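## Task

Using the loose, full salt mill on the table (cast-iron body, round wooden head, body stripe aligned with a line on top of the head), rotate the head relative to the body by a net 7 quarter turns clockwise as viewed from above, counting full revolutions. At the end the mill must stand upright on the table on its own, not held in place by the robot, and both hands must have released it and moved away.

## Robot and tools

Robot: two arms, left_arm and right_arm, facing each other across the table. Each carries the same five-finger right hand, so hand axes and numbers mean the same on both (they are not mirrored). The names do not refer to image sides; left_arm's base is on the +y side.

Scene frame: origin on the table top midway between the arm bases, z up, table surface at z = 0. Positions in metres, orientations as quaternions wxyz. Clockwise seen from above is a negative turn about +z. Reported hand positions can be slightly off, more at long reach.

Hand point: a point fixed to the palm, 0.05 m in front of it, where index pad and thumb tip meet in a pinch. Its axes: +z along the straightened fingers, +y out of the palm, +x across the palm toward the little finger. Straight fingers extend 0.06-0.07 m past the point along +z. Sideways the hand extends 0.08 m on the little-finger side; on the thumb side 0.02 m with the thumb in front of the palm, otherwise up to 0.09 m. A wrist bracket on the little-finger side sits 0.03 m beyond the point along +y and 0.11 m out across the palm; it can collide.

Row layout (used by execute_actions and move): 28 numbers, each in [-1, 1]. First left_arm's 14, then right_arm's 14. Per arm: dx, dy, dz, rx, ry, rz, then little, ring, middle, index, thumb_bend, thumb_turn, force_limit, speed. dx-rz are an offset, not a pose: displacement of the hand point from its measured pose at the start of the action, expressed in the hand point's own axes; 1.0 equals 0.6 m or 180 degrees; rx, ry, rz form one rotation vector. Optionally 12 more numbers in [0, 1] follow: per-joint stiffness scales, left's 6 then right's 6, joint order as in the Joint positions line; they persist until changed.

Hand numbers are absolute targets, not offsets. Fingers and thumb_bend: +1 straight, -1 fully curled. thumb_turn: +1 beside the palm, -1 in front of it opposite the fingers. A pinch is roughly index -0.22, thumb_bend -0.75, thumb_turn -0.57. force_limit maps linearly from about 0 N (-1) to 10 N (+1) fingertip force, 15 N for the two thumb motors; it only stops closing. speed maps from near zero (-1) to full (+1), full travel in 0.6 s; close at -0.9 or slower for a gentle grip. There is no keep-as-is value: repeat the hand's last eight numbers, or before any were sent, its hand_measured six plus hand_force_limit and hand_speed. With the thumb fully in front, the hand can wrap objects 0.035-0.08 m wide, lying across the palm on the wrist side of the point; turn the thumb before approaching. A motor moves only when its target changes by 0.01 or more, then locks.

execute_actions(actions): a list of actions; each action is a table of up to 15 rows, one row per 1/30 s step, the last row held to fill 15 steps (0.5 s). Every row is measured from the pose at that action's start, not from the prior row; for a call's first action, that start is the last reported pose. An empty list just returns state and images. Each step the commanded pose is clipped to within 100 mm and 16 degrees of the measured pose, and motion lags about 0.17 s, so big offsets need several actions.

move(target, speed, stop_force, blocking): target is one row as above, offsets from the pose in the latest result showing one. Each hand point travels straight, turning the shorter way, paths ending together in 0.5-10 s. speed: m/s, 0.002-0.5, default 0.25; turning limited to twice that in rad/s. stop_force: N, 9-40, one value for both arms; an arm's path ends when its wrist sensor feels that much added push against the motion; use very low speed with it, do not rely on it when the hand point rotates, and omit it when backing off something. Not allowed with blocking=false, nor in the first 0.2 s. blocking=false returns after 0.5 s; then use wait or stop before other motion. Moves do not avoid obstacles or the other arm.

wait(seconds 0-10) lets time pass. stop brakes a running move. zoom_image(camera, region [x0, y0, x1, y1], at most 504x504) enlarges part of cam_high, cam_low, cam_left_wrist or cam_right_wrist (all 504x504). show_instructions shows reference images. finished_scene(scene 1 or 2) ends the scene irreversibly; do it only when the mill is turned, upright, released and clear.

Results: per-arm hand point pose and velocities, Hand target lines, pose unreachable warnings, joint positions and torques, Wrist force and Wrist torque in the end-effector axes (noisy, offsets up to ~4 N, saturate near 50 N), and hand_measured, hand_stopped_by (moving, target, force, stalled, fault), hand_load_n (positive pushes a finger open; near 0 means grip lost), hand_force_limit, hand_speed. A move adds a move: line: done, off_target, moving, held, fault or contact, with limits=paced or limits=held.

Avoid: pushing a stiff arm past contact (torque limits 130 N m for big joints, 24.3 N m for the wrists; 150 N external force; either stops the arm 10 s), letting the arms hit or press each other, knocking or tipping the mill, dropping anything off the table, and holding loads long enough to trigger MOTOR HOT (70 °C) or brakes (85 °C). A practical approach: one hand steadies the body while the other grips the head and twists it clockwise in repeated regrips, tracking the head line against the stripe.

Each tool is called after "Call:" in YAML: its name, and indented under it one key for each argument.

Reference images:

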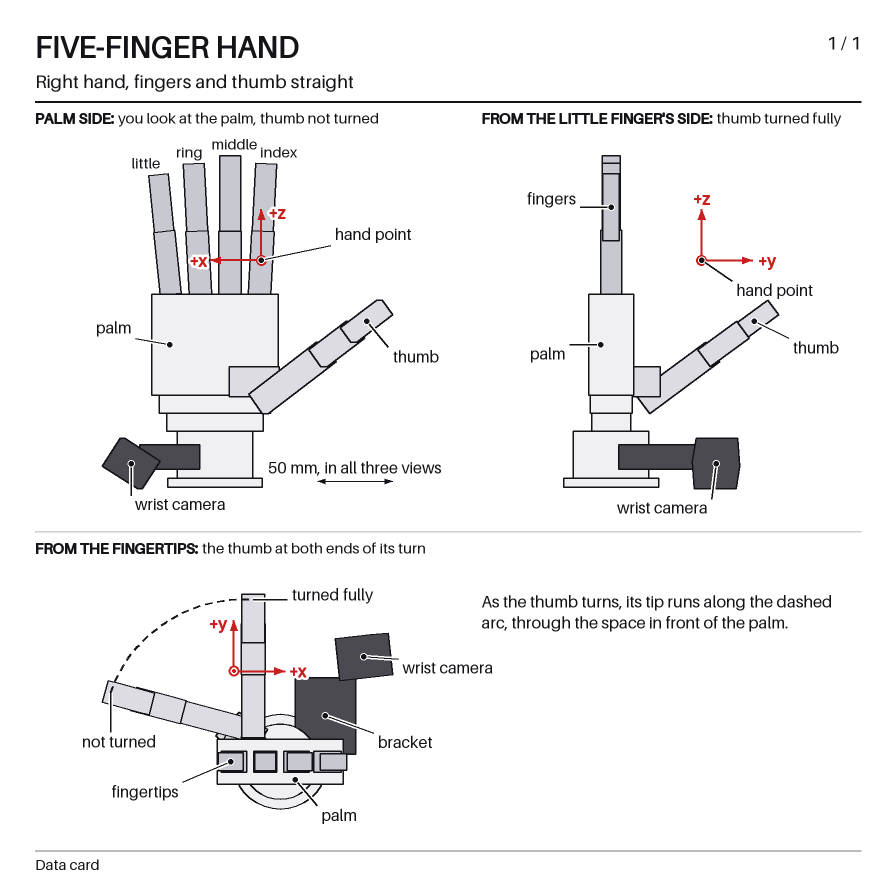

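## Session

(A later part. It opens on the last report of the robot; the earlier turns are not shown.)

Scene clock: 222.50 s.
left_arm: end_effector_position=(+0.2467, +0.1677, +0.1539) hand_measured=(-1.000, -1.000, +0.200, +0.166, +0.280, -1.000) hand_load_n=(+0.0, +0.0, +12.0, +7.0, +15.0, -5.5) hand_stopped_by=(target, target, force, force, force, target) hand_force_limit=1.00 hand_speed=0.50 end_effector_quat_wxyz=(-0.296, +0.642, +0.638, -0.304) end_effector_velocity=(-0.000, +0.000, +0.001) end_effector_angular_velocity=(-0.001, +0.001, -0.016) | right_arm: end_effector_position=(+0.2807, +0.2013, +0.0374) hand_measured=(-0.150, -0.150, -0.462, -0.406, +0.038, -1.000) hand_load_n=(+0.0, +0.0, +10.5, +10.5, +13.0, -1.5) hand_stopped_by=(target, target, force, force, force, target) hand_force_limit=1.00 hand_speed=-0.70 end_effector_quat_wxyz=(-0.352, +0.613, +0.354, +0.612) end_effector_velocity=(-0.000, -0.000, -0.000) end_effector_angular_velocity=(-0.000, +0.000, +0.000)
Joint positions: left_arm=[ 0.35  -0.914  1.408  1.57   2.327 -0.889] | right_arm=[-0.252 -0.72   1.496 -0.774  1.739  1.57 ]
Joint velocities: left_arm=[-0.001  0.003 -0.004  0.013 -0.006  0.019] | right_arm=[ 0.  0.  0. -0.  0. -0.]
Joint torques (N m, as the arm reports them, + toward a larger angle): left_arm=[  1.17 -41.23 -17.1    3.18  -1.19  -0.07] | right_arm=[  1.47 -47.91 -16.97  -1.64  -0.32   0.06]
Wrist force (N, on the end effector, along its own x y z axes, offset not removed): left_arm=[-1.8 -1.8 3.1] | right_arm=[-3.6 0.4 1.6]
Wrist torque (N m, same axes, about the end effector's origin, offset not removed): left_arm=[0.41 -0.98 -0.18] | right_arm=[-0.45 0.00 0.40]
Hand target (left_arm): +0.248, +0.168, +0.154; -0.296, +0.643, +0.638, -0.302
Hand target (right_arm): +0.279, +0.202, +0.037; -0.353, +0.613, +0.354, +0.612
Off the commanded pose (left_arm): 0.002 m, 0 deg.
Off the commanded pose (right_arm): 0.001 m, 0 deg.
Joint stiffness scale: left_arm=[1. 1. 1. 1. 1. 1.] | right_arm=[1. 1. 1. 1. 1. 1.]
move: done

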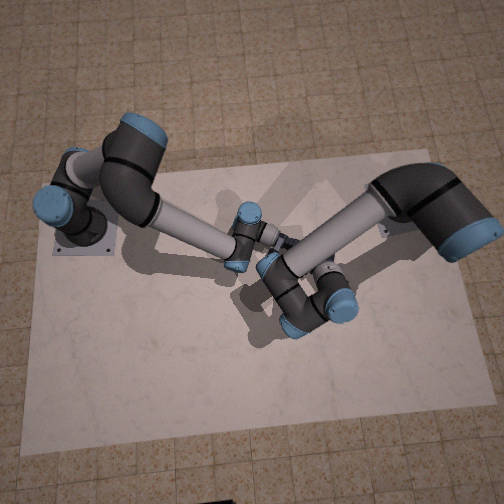

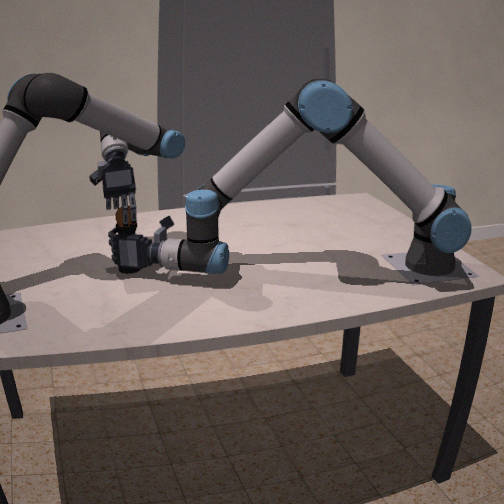

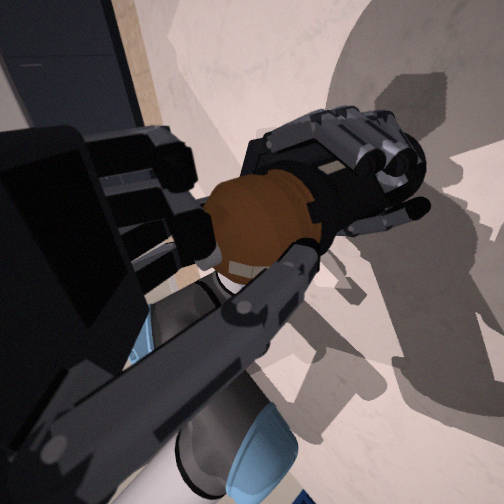

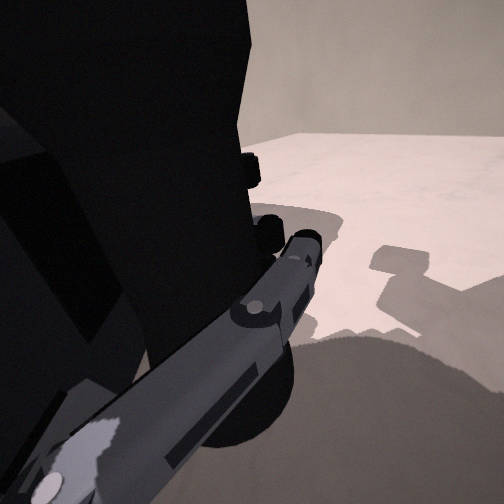

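Call:
move:
  target: [0,0,0,0,0,0,-1,-1,0.5,0.5,0.7,-1,1,0.5,0,0,0,0,0,0,-0.15,-0.15,-0.9,-0.9,-0.9,-1,1,-0.7]

Call:
move:
  target: [0.02,0.013,-0.015,0,-0.384,-0.32,-1,-1,0.5,0.5,0.7,-1,1,0.5,0,0,0,0,0,0,-0.15,-0.15,-0.9,-0.9,-0.9,-1,1,-0.7]
  speed: 0.3

Call:
move:
  target: [0.024,0.015,-0.017,0,-0.384,-0.32,-1,-1,0.5,0.5,0.7,-1,1,0.5,0,0,0,0,0,0,-0.15,-0.15,-0.9,-0.9,-0.9,-1,1,-0.7]
  speed: 0.3

Call:
move:
  target: [0,0,0,0,0,0,-1,-1,-0.6,-0.6,-0.6,-1,-0.5,-0.7,0,0,0,0,0,0,-0.15,-0.15,-0.9,-0.9,-0.9,-1,1,-0.7]

Call:
move:
  target: [0.007,-0.012,0.015,0,0.256,0.213,-1,-1,-0.8,-0.8,-0.8,-1,1,1,0,0,0,0,0,0,-0.15,-0.15,-0.9,-0.9,-0.9,-1,1,-0.7]
  speed: 0.15

Scene clock: 240.50 s.
left_arm: end_effector_position=(+0.2469, +0.1678, +0.1539) hand_measured=(-1.000, -1.000, +0.500, +0.500, +0.700, -1.000) hand_load_n=(+0.0, +0.0, +0.0, +0.0, +0.0, +0.0) hand_stopped_by=(target, target, target, target, target, target) hand_force_limit=1.00 hand_speed=0.50 end_effector_quat_wxyz=(-0.296, +0.643, +0.638, -0.303) end_effector_velocity=(+0.000, -0.000, +0.001) end_effector_angular_velocity=(-0.002, -0.001, +0.001) | right_arm: end_effector_position=(+0.2805, +0.2013, +0.0373) hand_measured=(-0.150, -0.150, -0.462, -0.406, +0.038, -1.000) hand_load_n=(+0.0, +0.0, +8.5, +11.0, +14.0, +0.5) hand_stopped_by=(target, target, force, force, force, target) hand_force_limit=1.00 hand_speed=-0.70 end_effector_quat_wxyz=(-0.352, +0.613, +0.354, +0.612) end_effector_velocity=(-0.000, +0.000, +0.001) end_effector_angular_velocity=(+0.001, -0.000, +0.000)
Joint positions: left_arm=[ 0.35  -0.913  1.408  1.571  2.326 -0.888] | right_arm=[-0.252 -0.72   1.496 -0.773  1.739  1.57 ]
Joint velocities: left_arm=[ 0.001 -0.002  0.    -0.001  0.     0.   ] | right_arm=[ 0.    -0.001  0.    -0.     0.    -0.   ]
Joint torques (N m, as the arm reports them, + toward a larger angle): left_arm=[ -0.57 -42.08 -14.75   2.08   0.86  -0.36] | right_arm=[  0.36 -48.01 -17.06  -1.75  -0.32  -0.01]
Wrist force (N, on the end effector, along its own x y z axes, offset not removed): left_arm=[2.2 -1.9 0.6] | right_arm=[-2.0 -2.1 1.8]
Wrist torque (N m, same axes, about the end effector's origin, offset not removed): left_arm=[0.11 -0.49 -0.09] | right_arm=[-0.41 -0.06 0.02]
Hand target (left_arm): +0.247, +0.168, +0.154; -0.296, +0.642, +0.638, -0.304
Hand target (right_arm): +0.281, +0.201, +0.037; -0.352, +0.613, +0.354, +0.612
Off the commanded pose (left_arm): 0.000 m, 0 deg.
Off the commanded pose (right_arm): 0.000 m, 0 deg.
Joint stiffness scale: left_arm=[1. 1. 1. 1. 1. 1.] | right_arm=[1. 1. 1. 1. 1. 1.]
move: done

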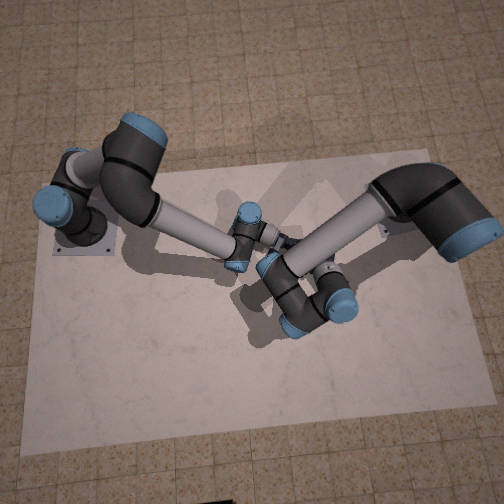

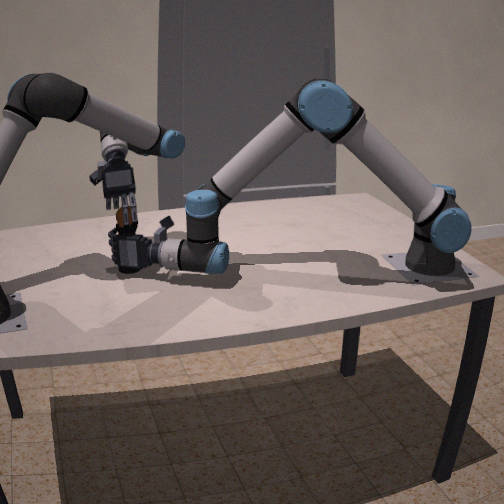

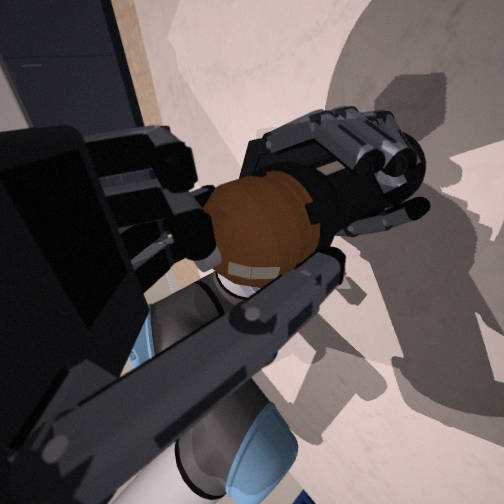

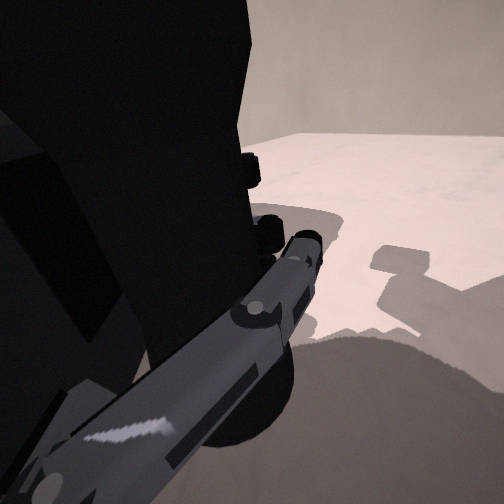

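Scene clock: 243.83 s.
left_arm: end_effector_position=(+0.2593, +0.1785, +0.1545) hand_measured=(-1.000, -1.000, +0.500, +0.500, +0.700, -1.000) hand_load_n=(+0.0, +0.0, +0.0, +0.0, +0.0, +0.0) hand_stopped_by=(target, target, target, target, target, target) hand_force_limit=1.00 hand_speed=0.50 end_effector_quat_wxyz=(-0.000, +0.000, +0.903, -0.430) end_effector_velocity=(+0.002, +0.000, -0.000) end_effector_angular_velocity=(+0.002, -0.004, +0.016) | right_arm: end_effector_position=(+0.2805, +0.2013, +0.0373) hand_measured=(-0.150, -0.150, -0.462, -0.406, +0.038, -1.000) hand_load_n=(+0.0, +0.0, +8.5, +11.0, +14.0, +0.5) hand_stopped_by=(target, target, force, force, force, target) hand_force_limit=1.00 hand_speed=-0.70 end_effector_quat_wxyz=(-0.352, +0.613, +0.354, +0.612) end_effector_velocity=(+0.000, -0.000, -0.000) end_effector_angular_velocity=(-0.000, +0.000, -0.000)
Joint positions: left_arm=[ 0.054 -1.582  1.979  0.293  1.71  -3.027] | right_arm=[-0.252 -0.72   1.496 -0.773  1.739  1.57 ]
Joint velocities: left_arm=[-0.004 -0.     0.001 -0.    -0.018 -0.01 ] | right_arm=[-0.  0.  0.  0.  0.  0.]
Joint torques (N m, as the arm reports them, + toward a larger angle): left_arm=[ -1.96 -20.02 -14.04  -0.01  -0.36  -0.31] | right_arm=[  0.88 -48.07 -16.96  -1.8   -0.27   0.07]
Wrist force (N, on the end effector, along its own x y z axes, offset not removed): left_arm=[2.3 0.4 0.1] | right_arm=[-0.5 -0.5 1.4]
Wrist torque (N m, same axes, about the end effector's origin, offset not removed): left_arm=[0.23 -0.41 0.26] | right_arm=[0.05 -0.38 0.30]
Hand target (left_arm): +0.259, +0.179, +0.154; +0.000, -0.000, +0.903, -0.430
Hand target (right_arm): +0.281, +0.201, +0.037; -0.352, +0.613, +0.354, +0.612
Off the commanded pose (left_arm): 0.002 m, 0 deg.
Off the commanded pose (right_arm): 0.000 m, 0 deg.
Joint stiffness scale: left_arm=[1. 1. 1. 1. 1. 1.] | right_arm=[1. 1. 1. 1. 1. 1.]
move: done

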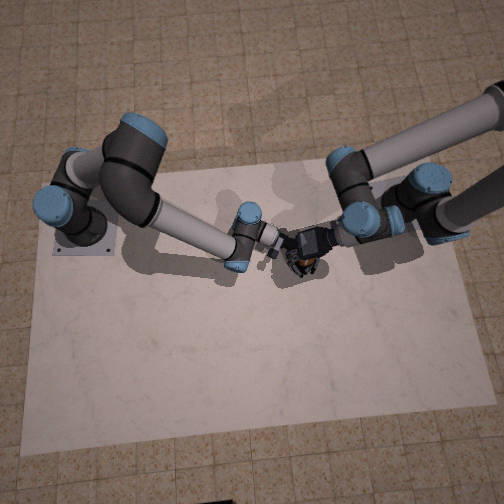

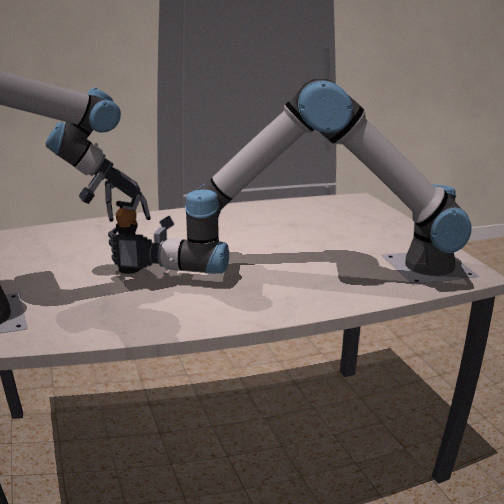

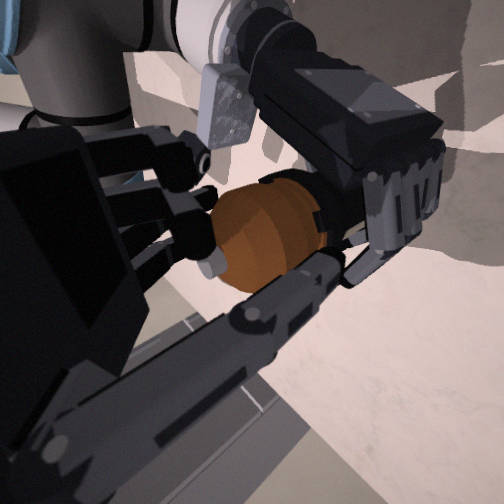

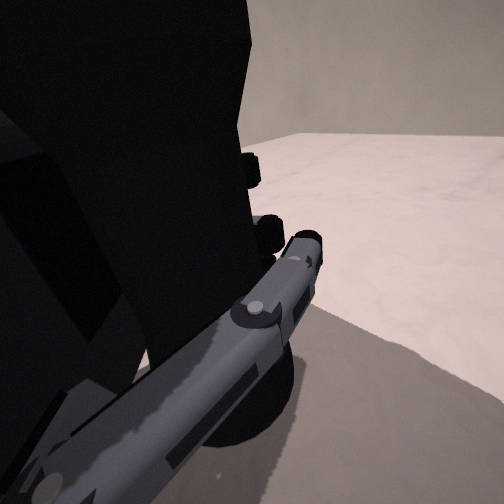

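Scene clock: 247.13 s.
left_arm: end_effector_position=(+0.2445, +0.1926, +0.1541) hand_measured=(-1.000, -1.000, +0.500, +0.500, +0.700, -1.000) hand_load_n=(+0.0, +0.0, +0.0, +0.0, +0.0, +0.0) hand_stopped_by=(target, target, target, target, target, target) hand_force_limit=1.00 hand_speed=0.50 end_effector_quat_wxyz=(-0.295, +0.640, -0.640, +0.305) end_effector_velocity=(-0.001, +0.001, +0.002) end_effector_angular_velocity=(-0.002, -0.000, +0.016) | right_arm: end_effector_position=(+0.2805, +0.2013, +0.0373) hand_measured=(-0.150, -0.150, -0.462, -0.406, +0.038, -1.000) hand_load_n=(+0.0, +0.0, +8.5, +11.0, +14.0, +0.5) hand_stopped_by=(target, target, force, force, force, target) hand_force_limit=1.00 hand_speed=-0.70 end_effector_quat_wxyz=(-0.352, +0.613, +0.354, +0.612) end_effector_velocity=(+0.000, -0.000, -0.001) end_effector_angular_velocity=(-0.001, +0.000, -0.000)
Joint positions: left_arm=[-0.332 -1.132  1.692  1.233  0.715 -5.019] | right_arm=[-0.252 -0.72   1.496 -0.773  1.739  1.57 ]
Joint velocities: left_arm=[-0.     0.001 -0.003  0.018  0.003 -0.025] | right_arm=[-0.     0.001  0.    -0.     0.     0.   ]
Joint torques (N m, as the arm reports them, + toward a larger angle): left_arm=[  0.06 -33.48 -16.92   2.69  -0.89  -0.38] | right_arm=[  0.32 -47.83 -16.73  -1.73  -0.18  -0.02]
Wrist force (N, on the end effector, along its own x y z axes, offset not removed): left_arm=[3.6 4.2 0.7] | right_arm=[-2.1 -0.1 -2.0]
Wrist torque (N m, same axes, about the end effector's origin, offset not removed): left_arm=[0.61 -0.76 0.43] | right_arm=[0.27 0.07 0.07]
Hand target (left_arm): +0.245, +0.192, +0.154; -0.295, +0.641, -0.639, +0.305
Hand target (right_arm): +0.281, +0.201, +0.037; -0.352, +0.613, +0.354, +0.612
Off the commanded pose (left_arm): 0.001 m, 0 deg.
Off the commanded pose (right_arm): 0.000 m, 0 deg.
Joint stiffness scale: left_arm=[1. 1. 1. 1. 1. 1.] | right_arm=[1. 1. 1. 1. 1. 1.]
move: done

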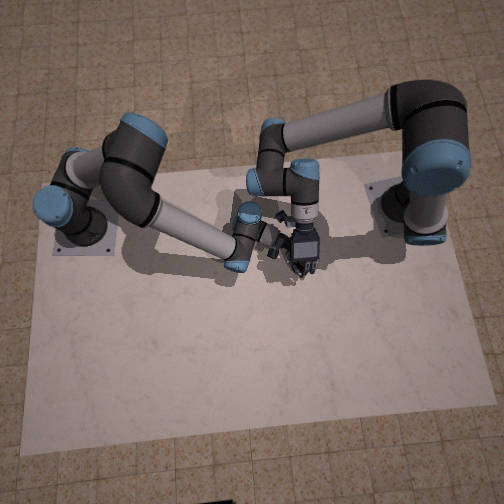

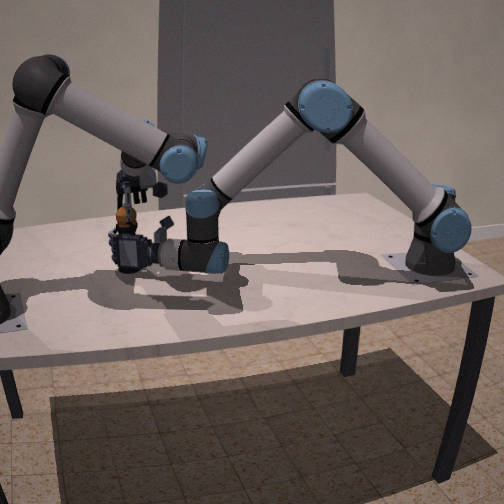

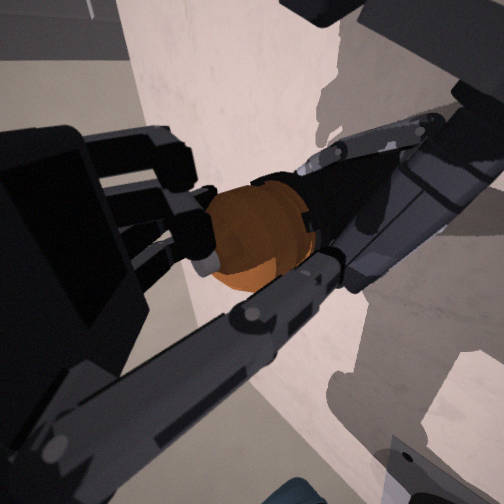

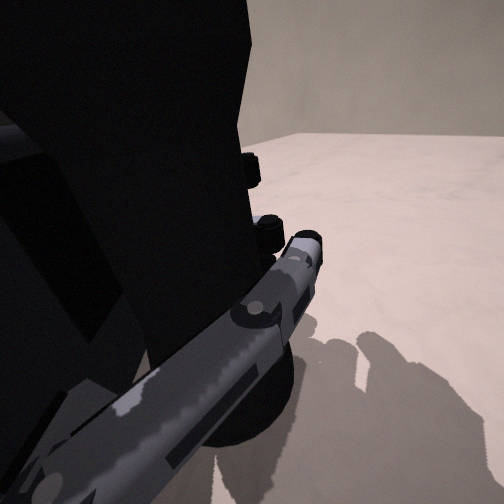

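Scene clock: 248.83 s.
left_arm: end_effector_position=(+0.2449, +0.1928, +0.1543) hand_measured=(-1.000, -1.000, +0.252, +0.236, +0.256, -1.000) hand_load_n=(+0.0, +0.0, +0.5, +4.5, +4.0, +0.0) hand_stopped_by=(target, target, force, force, force, target) hand_force_limit=-0.50 hand_speed=-0.70 end_effector_quat_wxyz=(-0.296, +0.640, -0.640, +0.305) end_effector_velocity=(+0.000, +0.000, -0.000) end_effector_angular_velocity=(+0.001, +0.000, -0.000) | right_arm: end_effector_position=(+0.2801, +0.2015, +0.0373) hand_measured=(-0.150, -0.150, -0.462, -0.406, +0.038, -1.000) hand_load_n=(+0.0, +0.0, +8.5, +11.0, +14.0, +0.5) hand_stopped_by=(target, target, force, force, force, target) hand_force_limit=1.00 hand_speed=-0.70 end_effector_quat_wxyz=(-0.352, +0.613, +0.354, +0.612) end_effector_velocity=(-0.000, +0.000, -0.000) end_effector_angular_velocity=(-0.000, +0.000, +0.000)
Joint positions: left_arm=[-0.332 -1.132  1.692  1.233  0.714 -5.02 ] | right_arm=[-0.251 -0.72   1.496 -0.773  1.739  1.57 ]
Joint velocities: left_arm=[ 0.     0.    -0.    -0.     0.     0.001] | right_arm=[ 0.  0. -0.  0.  0.  0.]
Joint torques (N m, as the arm reports them, + toward a larger angle): left_arm=[  0.23 -34.6  -14.54   1.82  -1.13   0.04] | right_arm=[  0.45 -48.31 -16.36  -1.69  -0.28   0.02]
Wrist force (N, on the end effector, along its own x y z axes, offset not removed): left_arm=[2.5 0.1 3.5] | right_arm=[3.7 -2.3 -1.7]
Wrist torque (N m, same axes, about the end effector's origin, offset not removed): left_arm=[-0.01 -0.47 0.36] | right_arm=[-0.14 -0.56 0.45]
Hand target (left_arm): +0.245, +0.193, +0.154; -0.295, +0.640, -0.640, +0.305
Hand target (right_arm): +0.281, +0.201, +0.037; -0.352, +0.613, +0.354, +0.612
Off the commanded pose (left_arm): 0.000 m, 0 deg.
Off the commanded pose (right_arm): 0.000 m, 0 deg.
Joint stiffness scale: left_arm=[1. 1. 1. 1. 1. 1.] | right_arm=[1. 1. 1. 1. 1. 1.]
move: done

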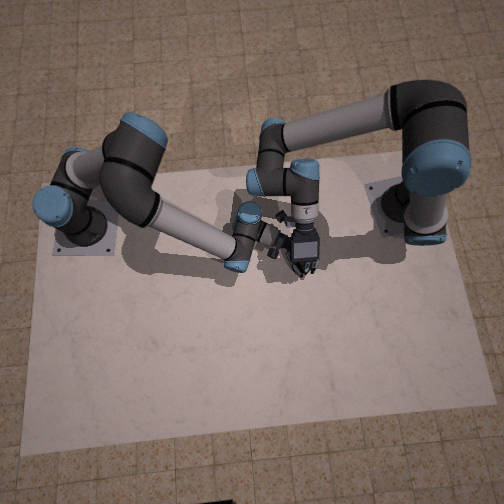

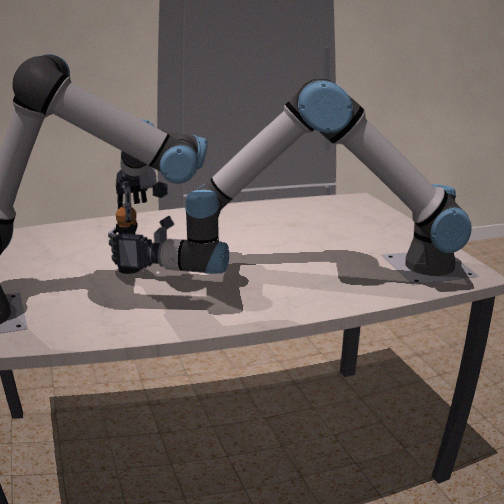

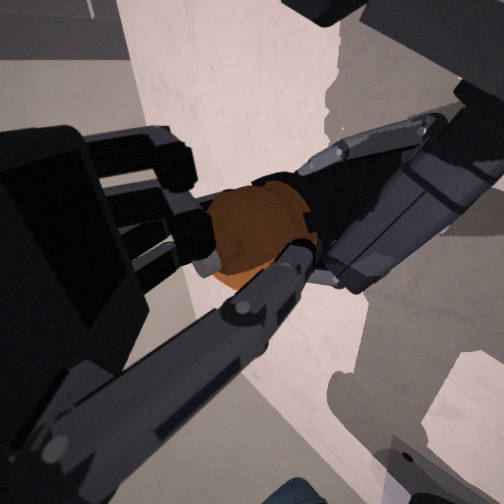

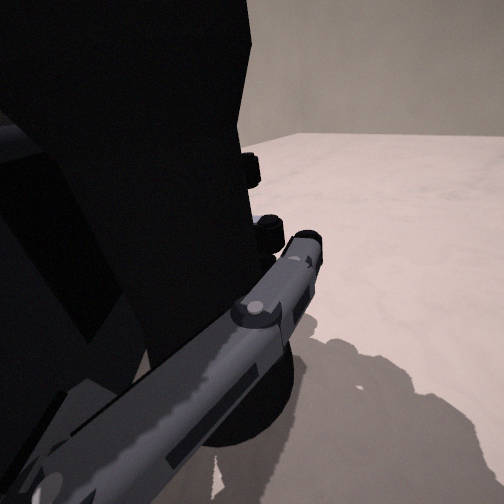

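Scene clock: 252.83 s.
left_arm: end_effector_position=(+0.2556, +0.1866, +0.1554) hand_measured=(-1.000, -1.000, +0.206, +0.202, +0.240, -1.000) hand_load_n=(+0.0, +0.0, +8.0, +10.5, +18.5, -8.5) hand_stopped_by=(target, target, force, force, force, target) hand_force_limit=1.00 hand_speed=1.00 end_effector_quat_wxyz=(-0.108, +0.234, -0.872, +0.417) end_effector_velocity=(-0.001, -0.000, -0.001) end_effector_angular_velocity=(+0.004, +0.000, -0.019) | right_arm: end_effector_position=(+0.2814, +0.2010, +0.0375) hand_measured=(-0.150, -0.150, -0.462, -0.406, +0.038, -1.000) hand_load_n=(+0.0, +0.0, +9.5, +10.5, +13.0, -1.0) hand_stopped_by=(target, target, force, force, force, target) hand_force_limit=1.00 hand_speed=-0.70 end_effector_quat_wxyz=(-0.352, +0.613, +0.353, +0.613) end_effector_velocity=(-0.000, -0.000, -0.000) end_effector_angular_velocity=(-0.000, +0.000, +0.000)
Joint positions: left_arm=[-0.217 -1.592  2.002  0.367  1.112 -3.563] | right_arm=[-0.253 -0.721  1.496 -0.773  1.74   1.57 ]
Joint velocities: left_arm=[ 0.006 -0.001  0.001 -0.004  0.018  0.018] | right_arm=[ 0.     0.001 -0.     0.    -0.     0.   ]
Joint torques (N m, as the arm reports them, + toward a larger angle): left_arm=[  1.8  -19.87 -13.5    0.27  -0.97   0.52] | right_arm=[  2.17 -50.4  -18.71  -2.4   -0.55   0.  ]
Wrist force (N, on the end effector, along its own x y z axes, offset not removed): left_arm=[4.3 0.4 0.8] | right_arm=[-5.8 0.8 0.3]
Wrist torque (N m, same axes, about the end effector's origin, offset not removed): left_arm=[-0.18 -0.72 0.01] | right_arm=[-0.28 0.09 0.15]
Hand target (left_arm): +0.257, +0.189, +0.154; +0.108, -0.233, +0.872, -0.416
Hand target (right_arm): +0.280, +0.201, +0.037; -0.352, +0.613, +0.354, +0.612
Off the commanded pose (left_arm): 0.002 m, 0 deg.
Off the commanded pose (right_arm): 0.001 m, 0 deg.
Joint stiffness scale: left_arm=[1. 1. 1. 1. 1. 1.] | right_arm=[1. 1. 1. 1. 1. 1.]
move: done

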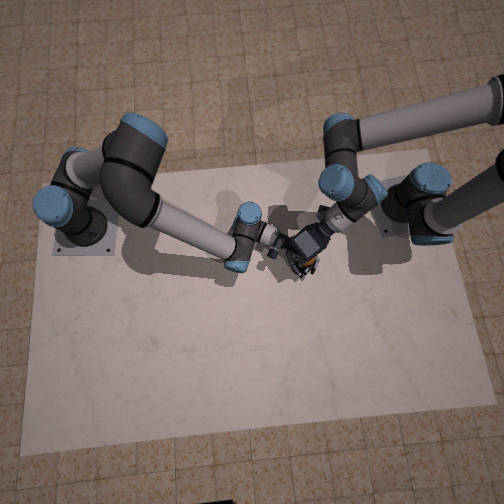

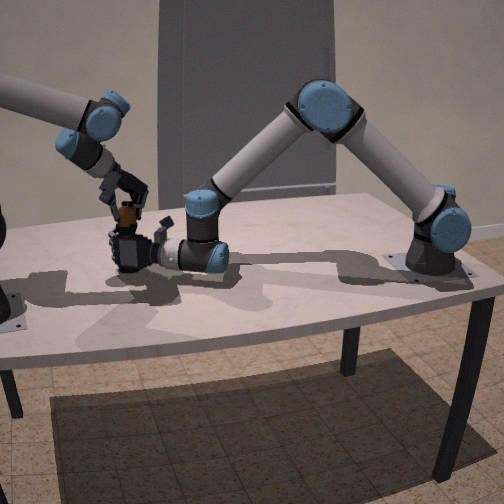

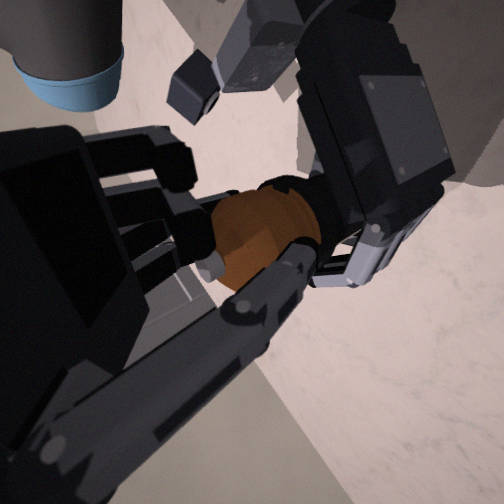

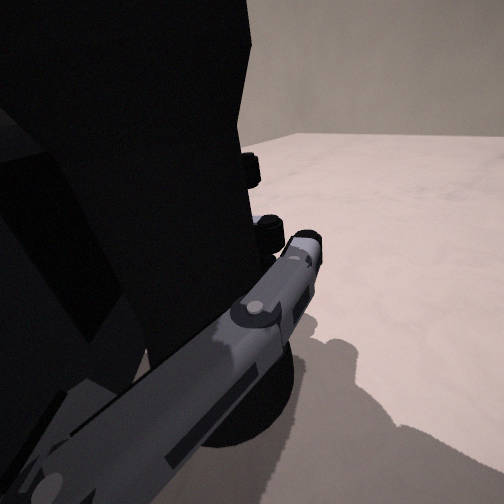

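Continue; opening is quick enough to merge with the return.

Call:
move:
  target: [0.006,-0.010,0.015,0,0.258,0.211,-1,-1,-0.7,-0.7,-0.7,-1,1,1,0,0,0,0,0,0,-0.15,-0.15,-0.9,-0.9,-0.9,-1,1,-0.7]
  speed: 0.18

Call:
move:
  target: [0.005,-0.012,0.015,0,0.258,0.211,-1,-1,-0.8,-0.8,-0.8,-1,1,1,0,0,0,0,0,0,-0.15,-0.15,-0.9,-0.9,-0.9,-1,1,-0.7]
  speed: 0.18

Call:
move:
  target: [0.02,0.013,-0.015,0,-0.384,-0.32,-1,-1,0.5,0.5,0.7,-1,1,1,0,0,0,0,0,0,-0.15,-0.15,-0.9,-0.9,-0.9,-1,1,-0.7]
  speed: 0.35

Call:
move:
  target: [0.024,0.015,-0.017,0,-0.387,-0.316,-1,-1,0.5,0.5,0.7,-1,1,1,0,0,0,0,0,0,-0.15,-0.15,-0.9,-0.9,-0.9,-1,1,-0.7]
  speed: 0.35

Scene clock: 271.70 s.
left_arm: end_effector_position=(+0.2569, +0.1769, +0.1540) hand_measured=(-1.000, -1.000, +0.192, +0.202, +0.240, -1.000) hand_load_n=(+0.0, +0.0, +10.5, +8.5, +19.5, -8.5) hand_stopped_by=(target, target, force, force, force, target) hand_force_limit=1.00 hand_speed=1.00 end_effector_quat_wxyz=(-0.113, +0.233, +0.871, -0.417) end_effector_velocity=(-0.001, +0.000, +0.000) end_effector_angular_velocity=(+0.002, -0.003, -0.015) | right_arm: end_effector_position=(+0.2840, +0.1999, +0.0374) hand_measured=(-0.150, -0.150, -0.462, -0.406, +0.038, -1.000) hand_load_n=(+0.0, +0.0, +8.5, +10.5, +13.5, +0.5) hand_stopped_by=(target, target, force, force, force, target) hand_force_limit=1.00 hand_speed=-0.70 end_effector_quat_wxyz=(-0.350, +0.614, +0.352, +0.613) end_effector_velocity=(+0.000, -0.000, +0.000) end_effector_angular_velocity=(+0.000, -0.000, -0.000)
Joint positions: left_arm=[ 0.286 -1.386  1.816  0.507  2.25  -2.436] | right_arm=[-0.256 -0.72   1.496 -0.773  1.742  1.57 ]
Joint velocities: left_arm=[ 0.001  0.005 -0.005  0.013  0.007  0.02 ] | right_arm=[-0. -0.  0. -0.  0. -0.]
Joint torques (N m, as the arm reports them, + toward a larger angle): left_arm=[  0.74 -22.11 -20.02   0.67   0.57   0.8 ] | right_arm=[  3.44 -48.53 -17.06  -1.84  -1.27  -0.05]
Wrist force (N, on the end effector, along its own x y z axes, offset not removed): left_arm=[9.5 1.2 -0.4] | right_arm=[-1.0 -4.2 -1.6]
Wrist torque (N m, same axes, about the end effector's origin, offset not removed): left_arm=[0.23 -1.54 0.02] | right_arm=[-1.15 -0.16 0.24]
Hand target (left_arm): +0.258, +0.175, +0.154; -0.112, +0.234, +0.871, -0.418
Hand target (right_arm): +0.281, +0.201, +0.038; -0.352, +0.613, +0.353, +0.613
Off the commanded pose (left_arm): 0.002 m, 0 deg.
Off the commanded pose (right_arm): 0.003 m, 0 deg.
Joint stiffness scale: left_arm=[1. 1. 1. 1. 1. 1.] | right_arm=[1. 1. 1. 1. 1. 1.]
move: done

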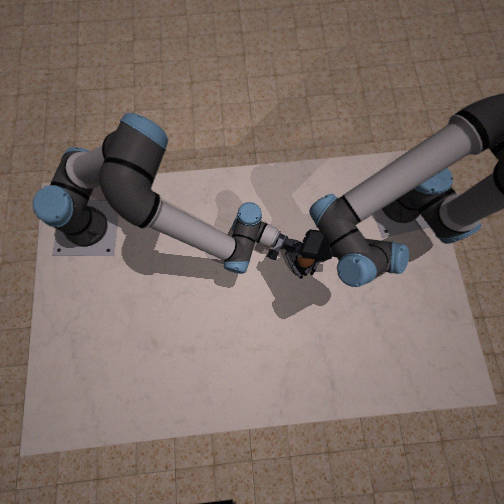

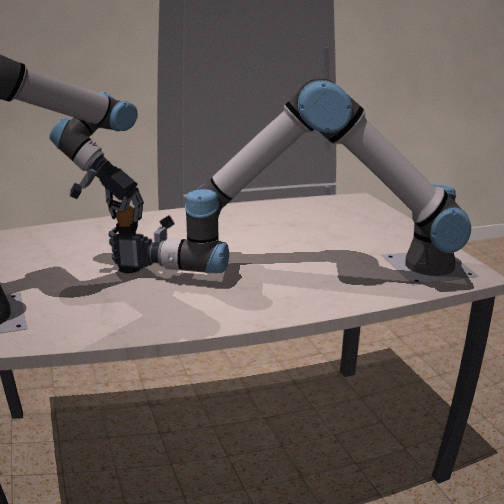

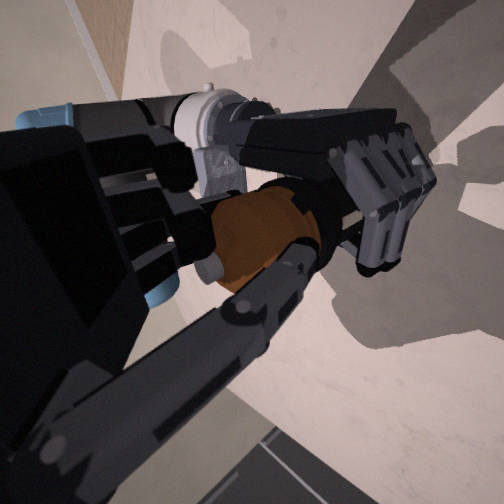

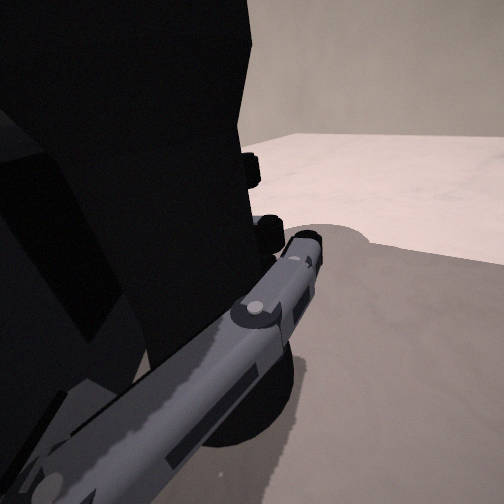

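Scene clock: 275.17 s.
left_arm: end_effector_position=(+0.2494, +0.1713, +0.1535) hand_measured=(-1.000, -1.000, +0.192, +0.196, +0.242, -1.000) hand_load_n=(+0.0, +0.0, +11.0, +8.0, +21.5, -9.5) hand_stopped_by=(target, target, force, force, force, target) hand_force_limit=1.00 hand_speed=1.00 end_effector_quat_wxyz=(-0.304, +0.637, +0.639, -0.306) end_effector_velocity=(-0.001, +0.000, -0.000) end_effector_angular_velocity=(+0.001, +0.002, -0.016) | right_arm: end_effector_position=(+0.2842, +0.1997, +0.0375) hand_measured=(-0.150, -0.150, -0.462, -0.406, +0.038, -1.000) hand_load_n=(+0.0, +0.0, +7.0, +10.5, +14.0, +1.0) hand_stopped_by=(target, target, force, force, force, target) hand_force_limit=1.00 hand_speed=-0.70 end_effector_quat_wxyz=(-0.350, +0.614, +0.352, +0.614) end_effector_velocity=(-0.000, +0.000, -0.000) end_effector_angular_velocity=(+0.000, -0.000, +0.000)
Joint positions: left_arm=[ 0.361 -0.906  1.409  1.589  2.331 -0.874] | right_arm=[-0.256 -0.721  1.496 -0.773  1.743  1.57 ]
Joint velocities: left_arm=[-0.002  0.005 -0.003  0.012 -0.006  0.017] | right_arm=[ 0.  0. -0.  0.  0. -0.]
Joint torques (N m, as the arm reports them, + toward a larger angle): left_arm=[ -3.49 -40.54 -18.83   2.39   1.04   0.94] | right_arm=[  0.65 -48.46 -17.12  -1.78  -0.82   0.08]
Wrist force (N, on the end effector, along its own x y z axes, offset not removed): left_arm=[11.1 -0.1 -2.7] | right_arm=[-1.1 -1.0 -8.0]
Wrist torque (N m, same axes, about the end effector's origin, offset not removed): left_arm=[0.27 -1.21 0.14] | right_arm=[-0.24 0.52 0.07]
Hand target (left_arm): +0.248, +0.169, +0.154; -0.303, +0.640, +0.636, -0.306
Hand target (right_arm): +0.284, +0.200, +0.037; -0.350, +0.614, +0.352, +0.613
Off the commanded pose (left_arm): 0.003 m, 0 deg.
Off the commanded pose (right_arm): 0.000 m, 0 deg.
Joint stiffness scale: left_arm=[1. 1. 1. 1. 1. 1.] | right_arm=[1. 1. 1. 1. 1. 1.]
move: done

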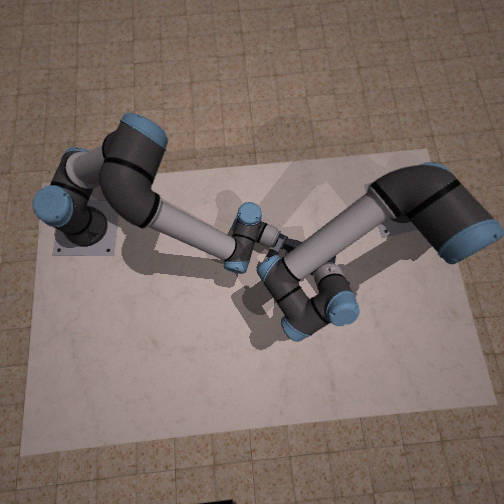

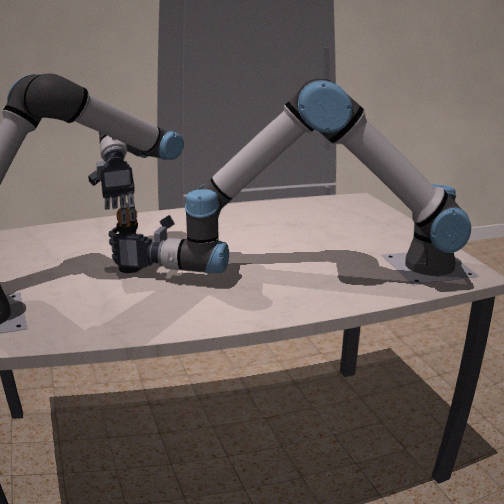

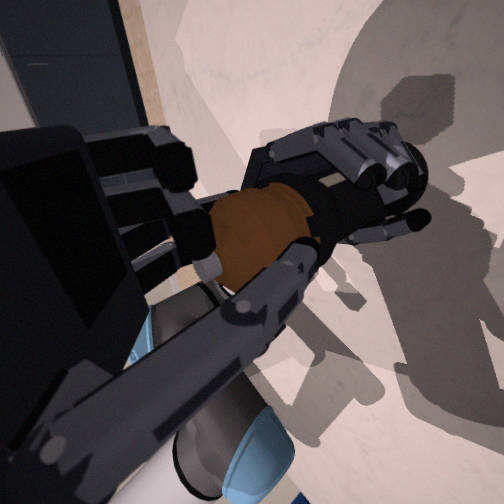

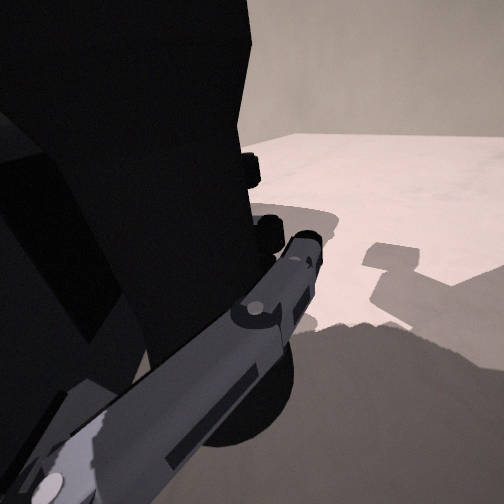

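Scene clock: 278.17 s.
left_arm: end_effector_position=(+0.2618, +0.1820, +0.1539) hand_measured=(-1.000, -1.000, +0.500, +0.500, +0.700, -1.000) hand_load_n=(+0.0, +0.0, +0.0, +0.0, +0.0, +0.0) hand_stopped_by=(target, target, target, target, target, target) hand_force_limit=1.00 hand_speed=1.00 end_effector_quat_wxyz=(-0.006, -0.005, +0.905, -0.425) end_effector_velocity=(+0.002, +0.001, -0.000) end_effector_angular_velocity=(+0.003, -0.004, +0.015) | right_arm: end_effector_position=(+0.2835, +0.1999, +0.0374) hand_measured=(-0.150, -0.150, -0.462, -0.406, +0.038, -1.000) hand_load_n=(+0.0, +0.0, +8.0, +11.0, +14.0, +1.0) hand_stopped_by=(target, target, force, force, force, target) hand_force_limit=1.00 hand_speed=-0.70 end_effector_quat_wxyz=(-0.350, +0.614, +0.352, +0.613) end_effector_velocity=(+0.000, -0.000, -0.000) end_effector_angular_velocity=(-0.000, +0.000, -0.000)
Joint positions: left_arm=[ 0.071 -1.576  1.971  0.308  1.729 -3.029] | right_arm=[-0.255 -0.721  1.496 -0.773  1.743  1.57 ]
Joint velocities: left_arm=[-0.004 -0.001  0.001  0.001 -0.018 -0.01 ] | right_arm=[-0.  0.  0. -0.  0. -0.]
Joint torques (N m, as the arm reports them, + toward a larger angle): left_arm=[  0.27 -20.36 -15.14   0.07  -0.5   -0.31] | right_arm=[ -0.4  -48.13 -16.75  -1.82  -0.21  -0.02]
Wrist force (N, on the end effector, along its own x y z axes, offset not removed): left_arm=[1.0 -1.2 2.9] | right_arm=[-2.3 -1.2 6.0]
Wrist torque (N m, same axes, about the end effector's origin, offset not removed): left_arm=[-0.16 -0.18 0.00] | right_arm=[-0.29 0.15 0.05]
Hand target (left_arm): +0.261, +0.183, +0.154; -0.006, -0.006, +0.905, -0.425
Hand target (right_arm): +0.284, +0.200, +0.037; -0.350, +0.614, +0.352, +0.614
Off the commanded pose (left_arm): 0.002 m, 0 deg.
Off the commanded pose (right_arm): 0.001 m, 0 deg.
Joint stiffness scale: left_arm=[1. 1. 1. 1. 1. 1.] | right_arm=[1. 1. 1. 1. 1. 1.]
move: done

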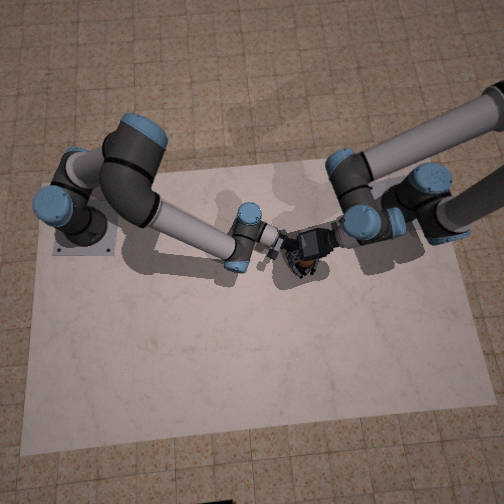

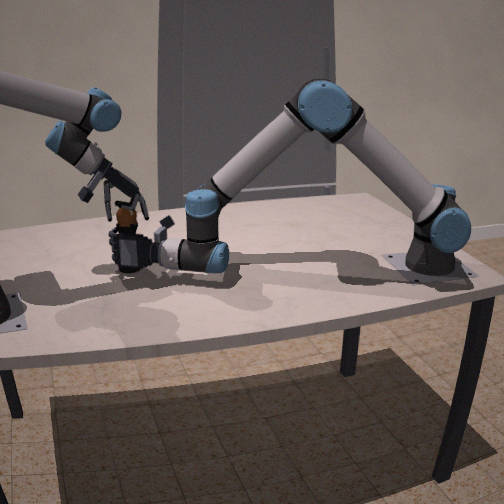

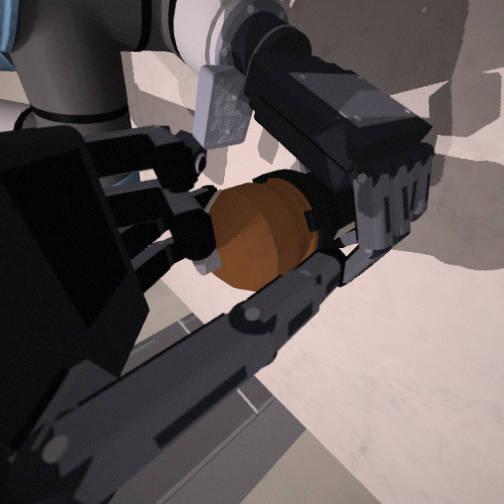

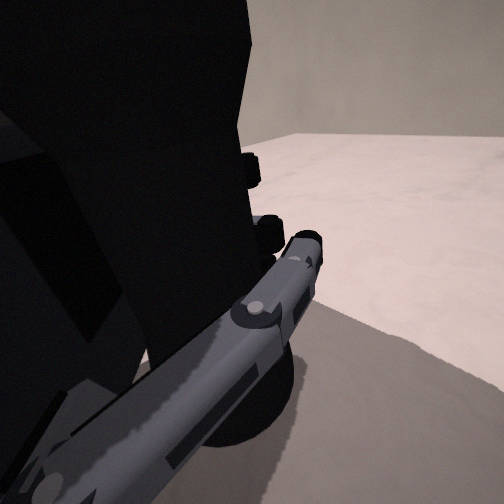

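Scene clock: 281.13 s.
left_arm: end_effector_position=(+0.2469, +0.1961, +0.1540) hand_measured=(-1.000, -1.000, +0.500, +0.500, +0.700, -1.000) hand_load_n=(+0.0, +0.0, +0.0, +0.0, +0.0, +0.0) hand_stopped_by=(target, target, target, target, target, target) hand_force_limit=1.00 hand_speed=1.00 end_effector_quat_wxyz=(-0.300, +0.639, -0.643, +0.296) end_effector_velocity=(-0.000, +0.001, +0.001) end_effector_angular_velocity=(+0.002, -0.001, +0.016) | right_arm: end_effector_position=(+0.2835, +0.1999, +0.0374) hand_measured=(-0.150, -0.150, -0.462, -0.406, +0.038, -1.000) hand_load_n=(+0.0, +0.0, +8.0, +11.0, +14.0, +1.0) hand_stopped_by=(target, target, force, force, force, target) hand_force_limit=1.00 hand_speed=-0.70 end_effector_quat_wxyz=(-0.350, +0.614, +0.352, +0.613) end_effector_velocity=(+0.000, -0.000, +0.000) end_effector_angular_velocity=(+0.000, -0.000, -0.000)
Joint positions: left_arm=[-0.323 -1.128  1.688  1.242  0.723 -5.008] | right_arm=[-0.255 -0.721  1.496 -0.773  1.743  1.57 ]
Joint velocities: left_arm=[ 0.001  0.003 -0.002  0.017  0.003 -0.022] | right_arm=[-0. -0.  0.  0. -0.  0.]
Joint torques (N m, as the arm reports them, + toward a larger angle): left_arm=[  0.16 -33.29 -18.19   2.51  -1.09  -0.28] | right_arm=[  0.98 -48.53 -16.96  -1.68  -0.26   0.01]
Wrist force (N, on the end effector, along its own x y z axes, offset not removed): left_arm=[1.8 -2.8 -0.9] | right_arm=[-0.6 2.0 -4.1]
Wrist torque (N m, same axes, about the end effector's origin, offset not removed): left_arm=[-0.18 -0.32 -0.05] | right_arm=[0.78 -0.04 0.41]
Hand target (left_arm): +0.247, +0.195, +0.154; -0.301, +0.640, -0.642, +0.296
Hand target (right_arm): +0.283, +0.200, +0.037; -0.350, +0.614, +0.352, +0.613
Off the commanded pose (left_arm): 0.001 m, 0 deg.
Off the commanded pose (right_arm): 0.000 m, 0 deg.
Joint stiffness scale: left_arm=[1. 1. 1. 1. 1. 1.] | right_arm=[1. 1. 1. 1. 1. 1.]
move: done

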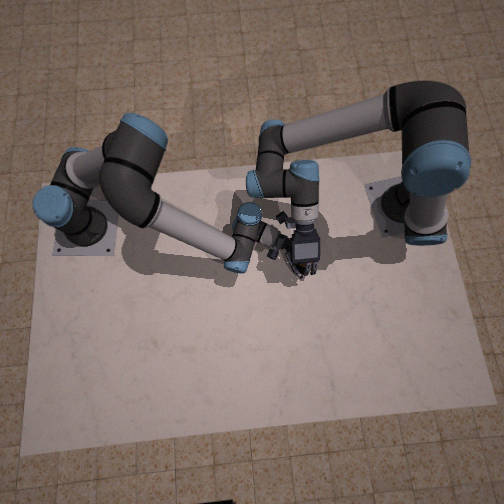

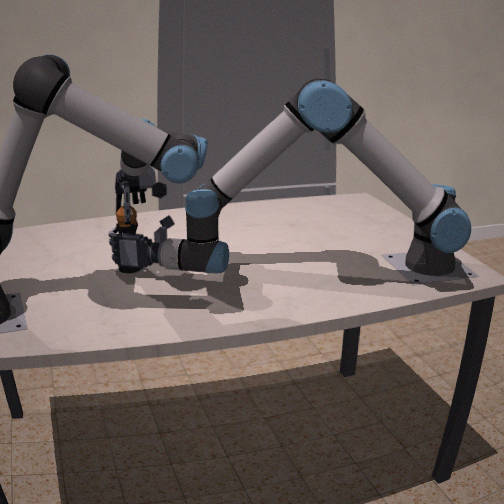

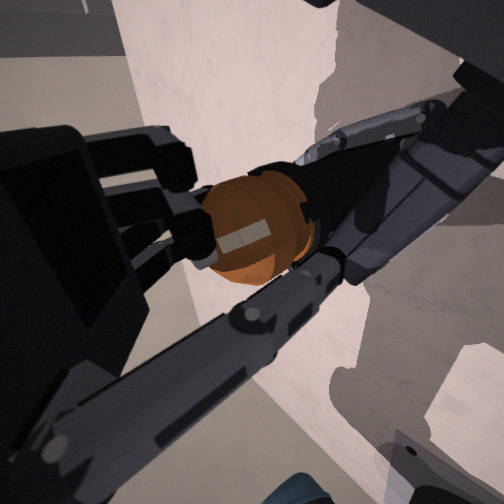

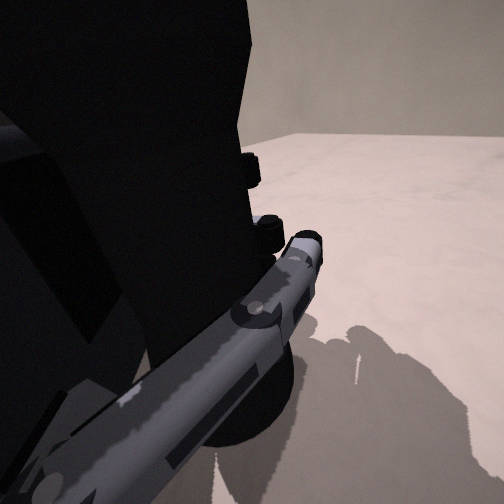

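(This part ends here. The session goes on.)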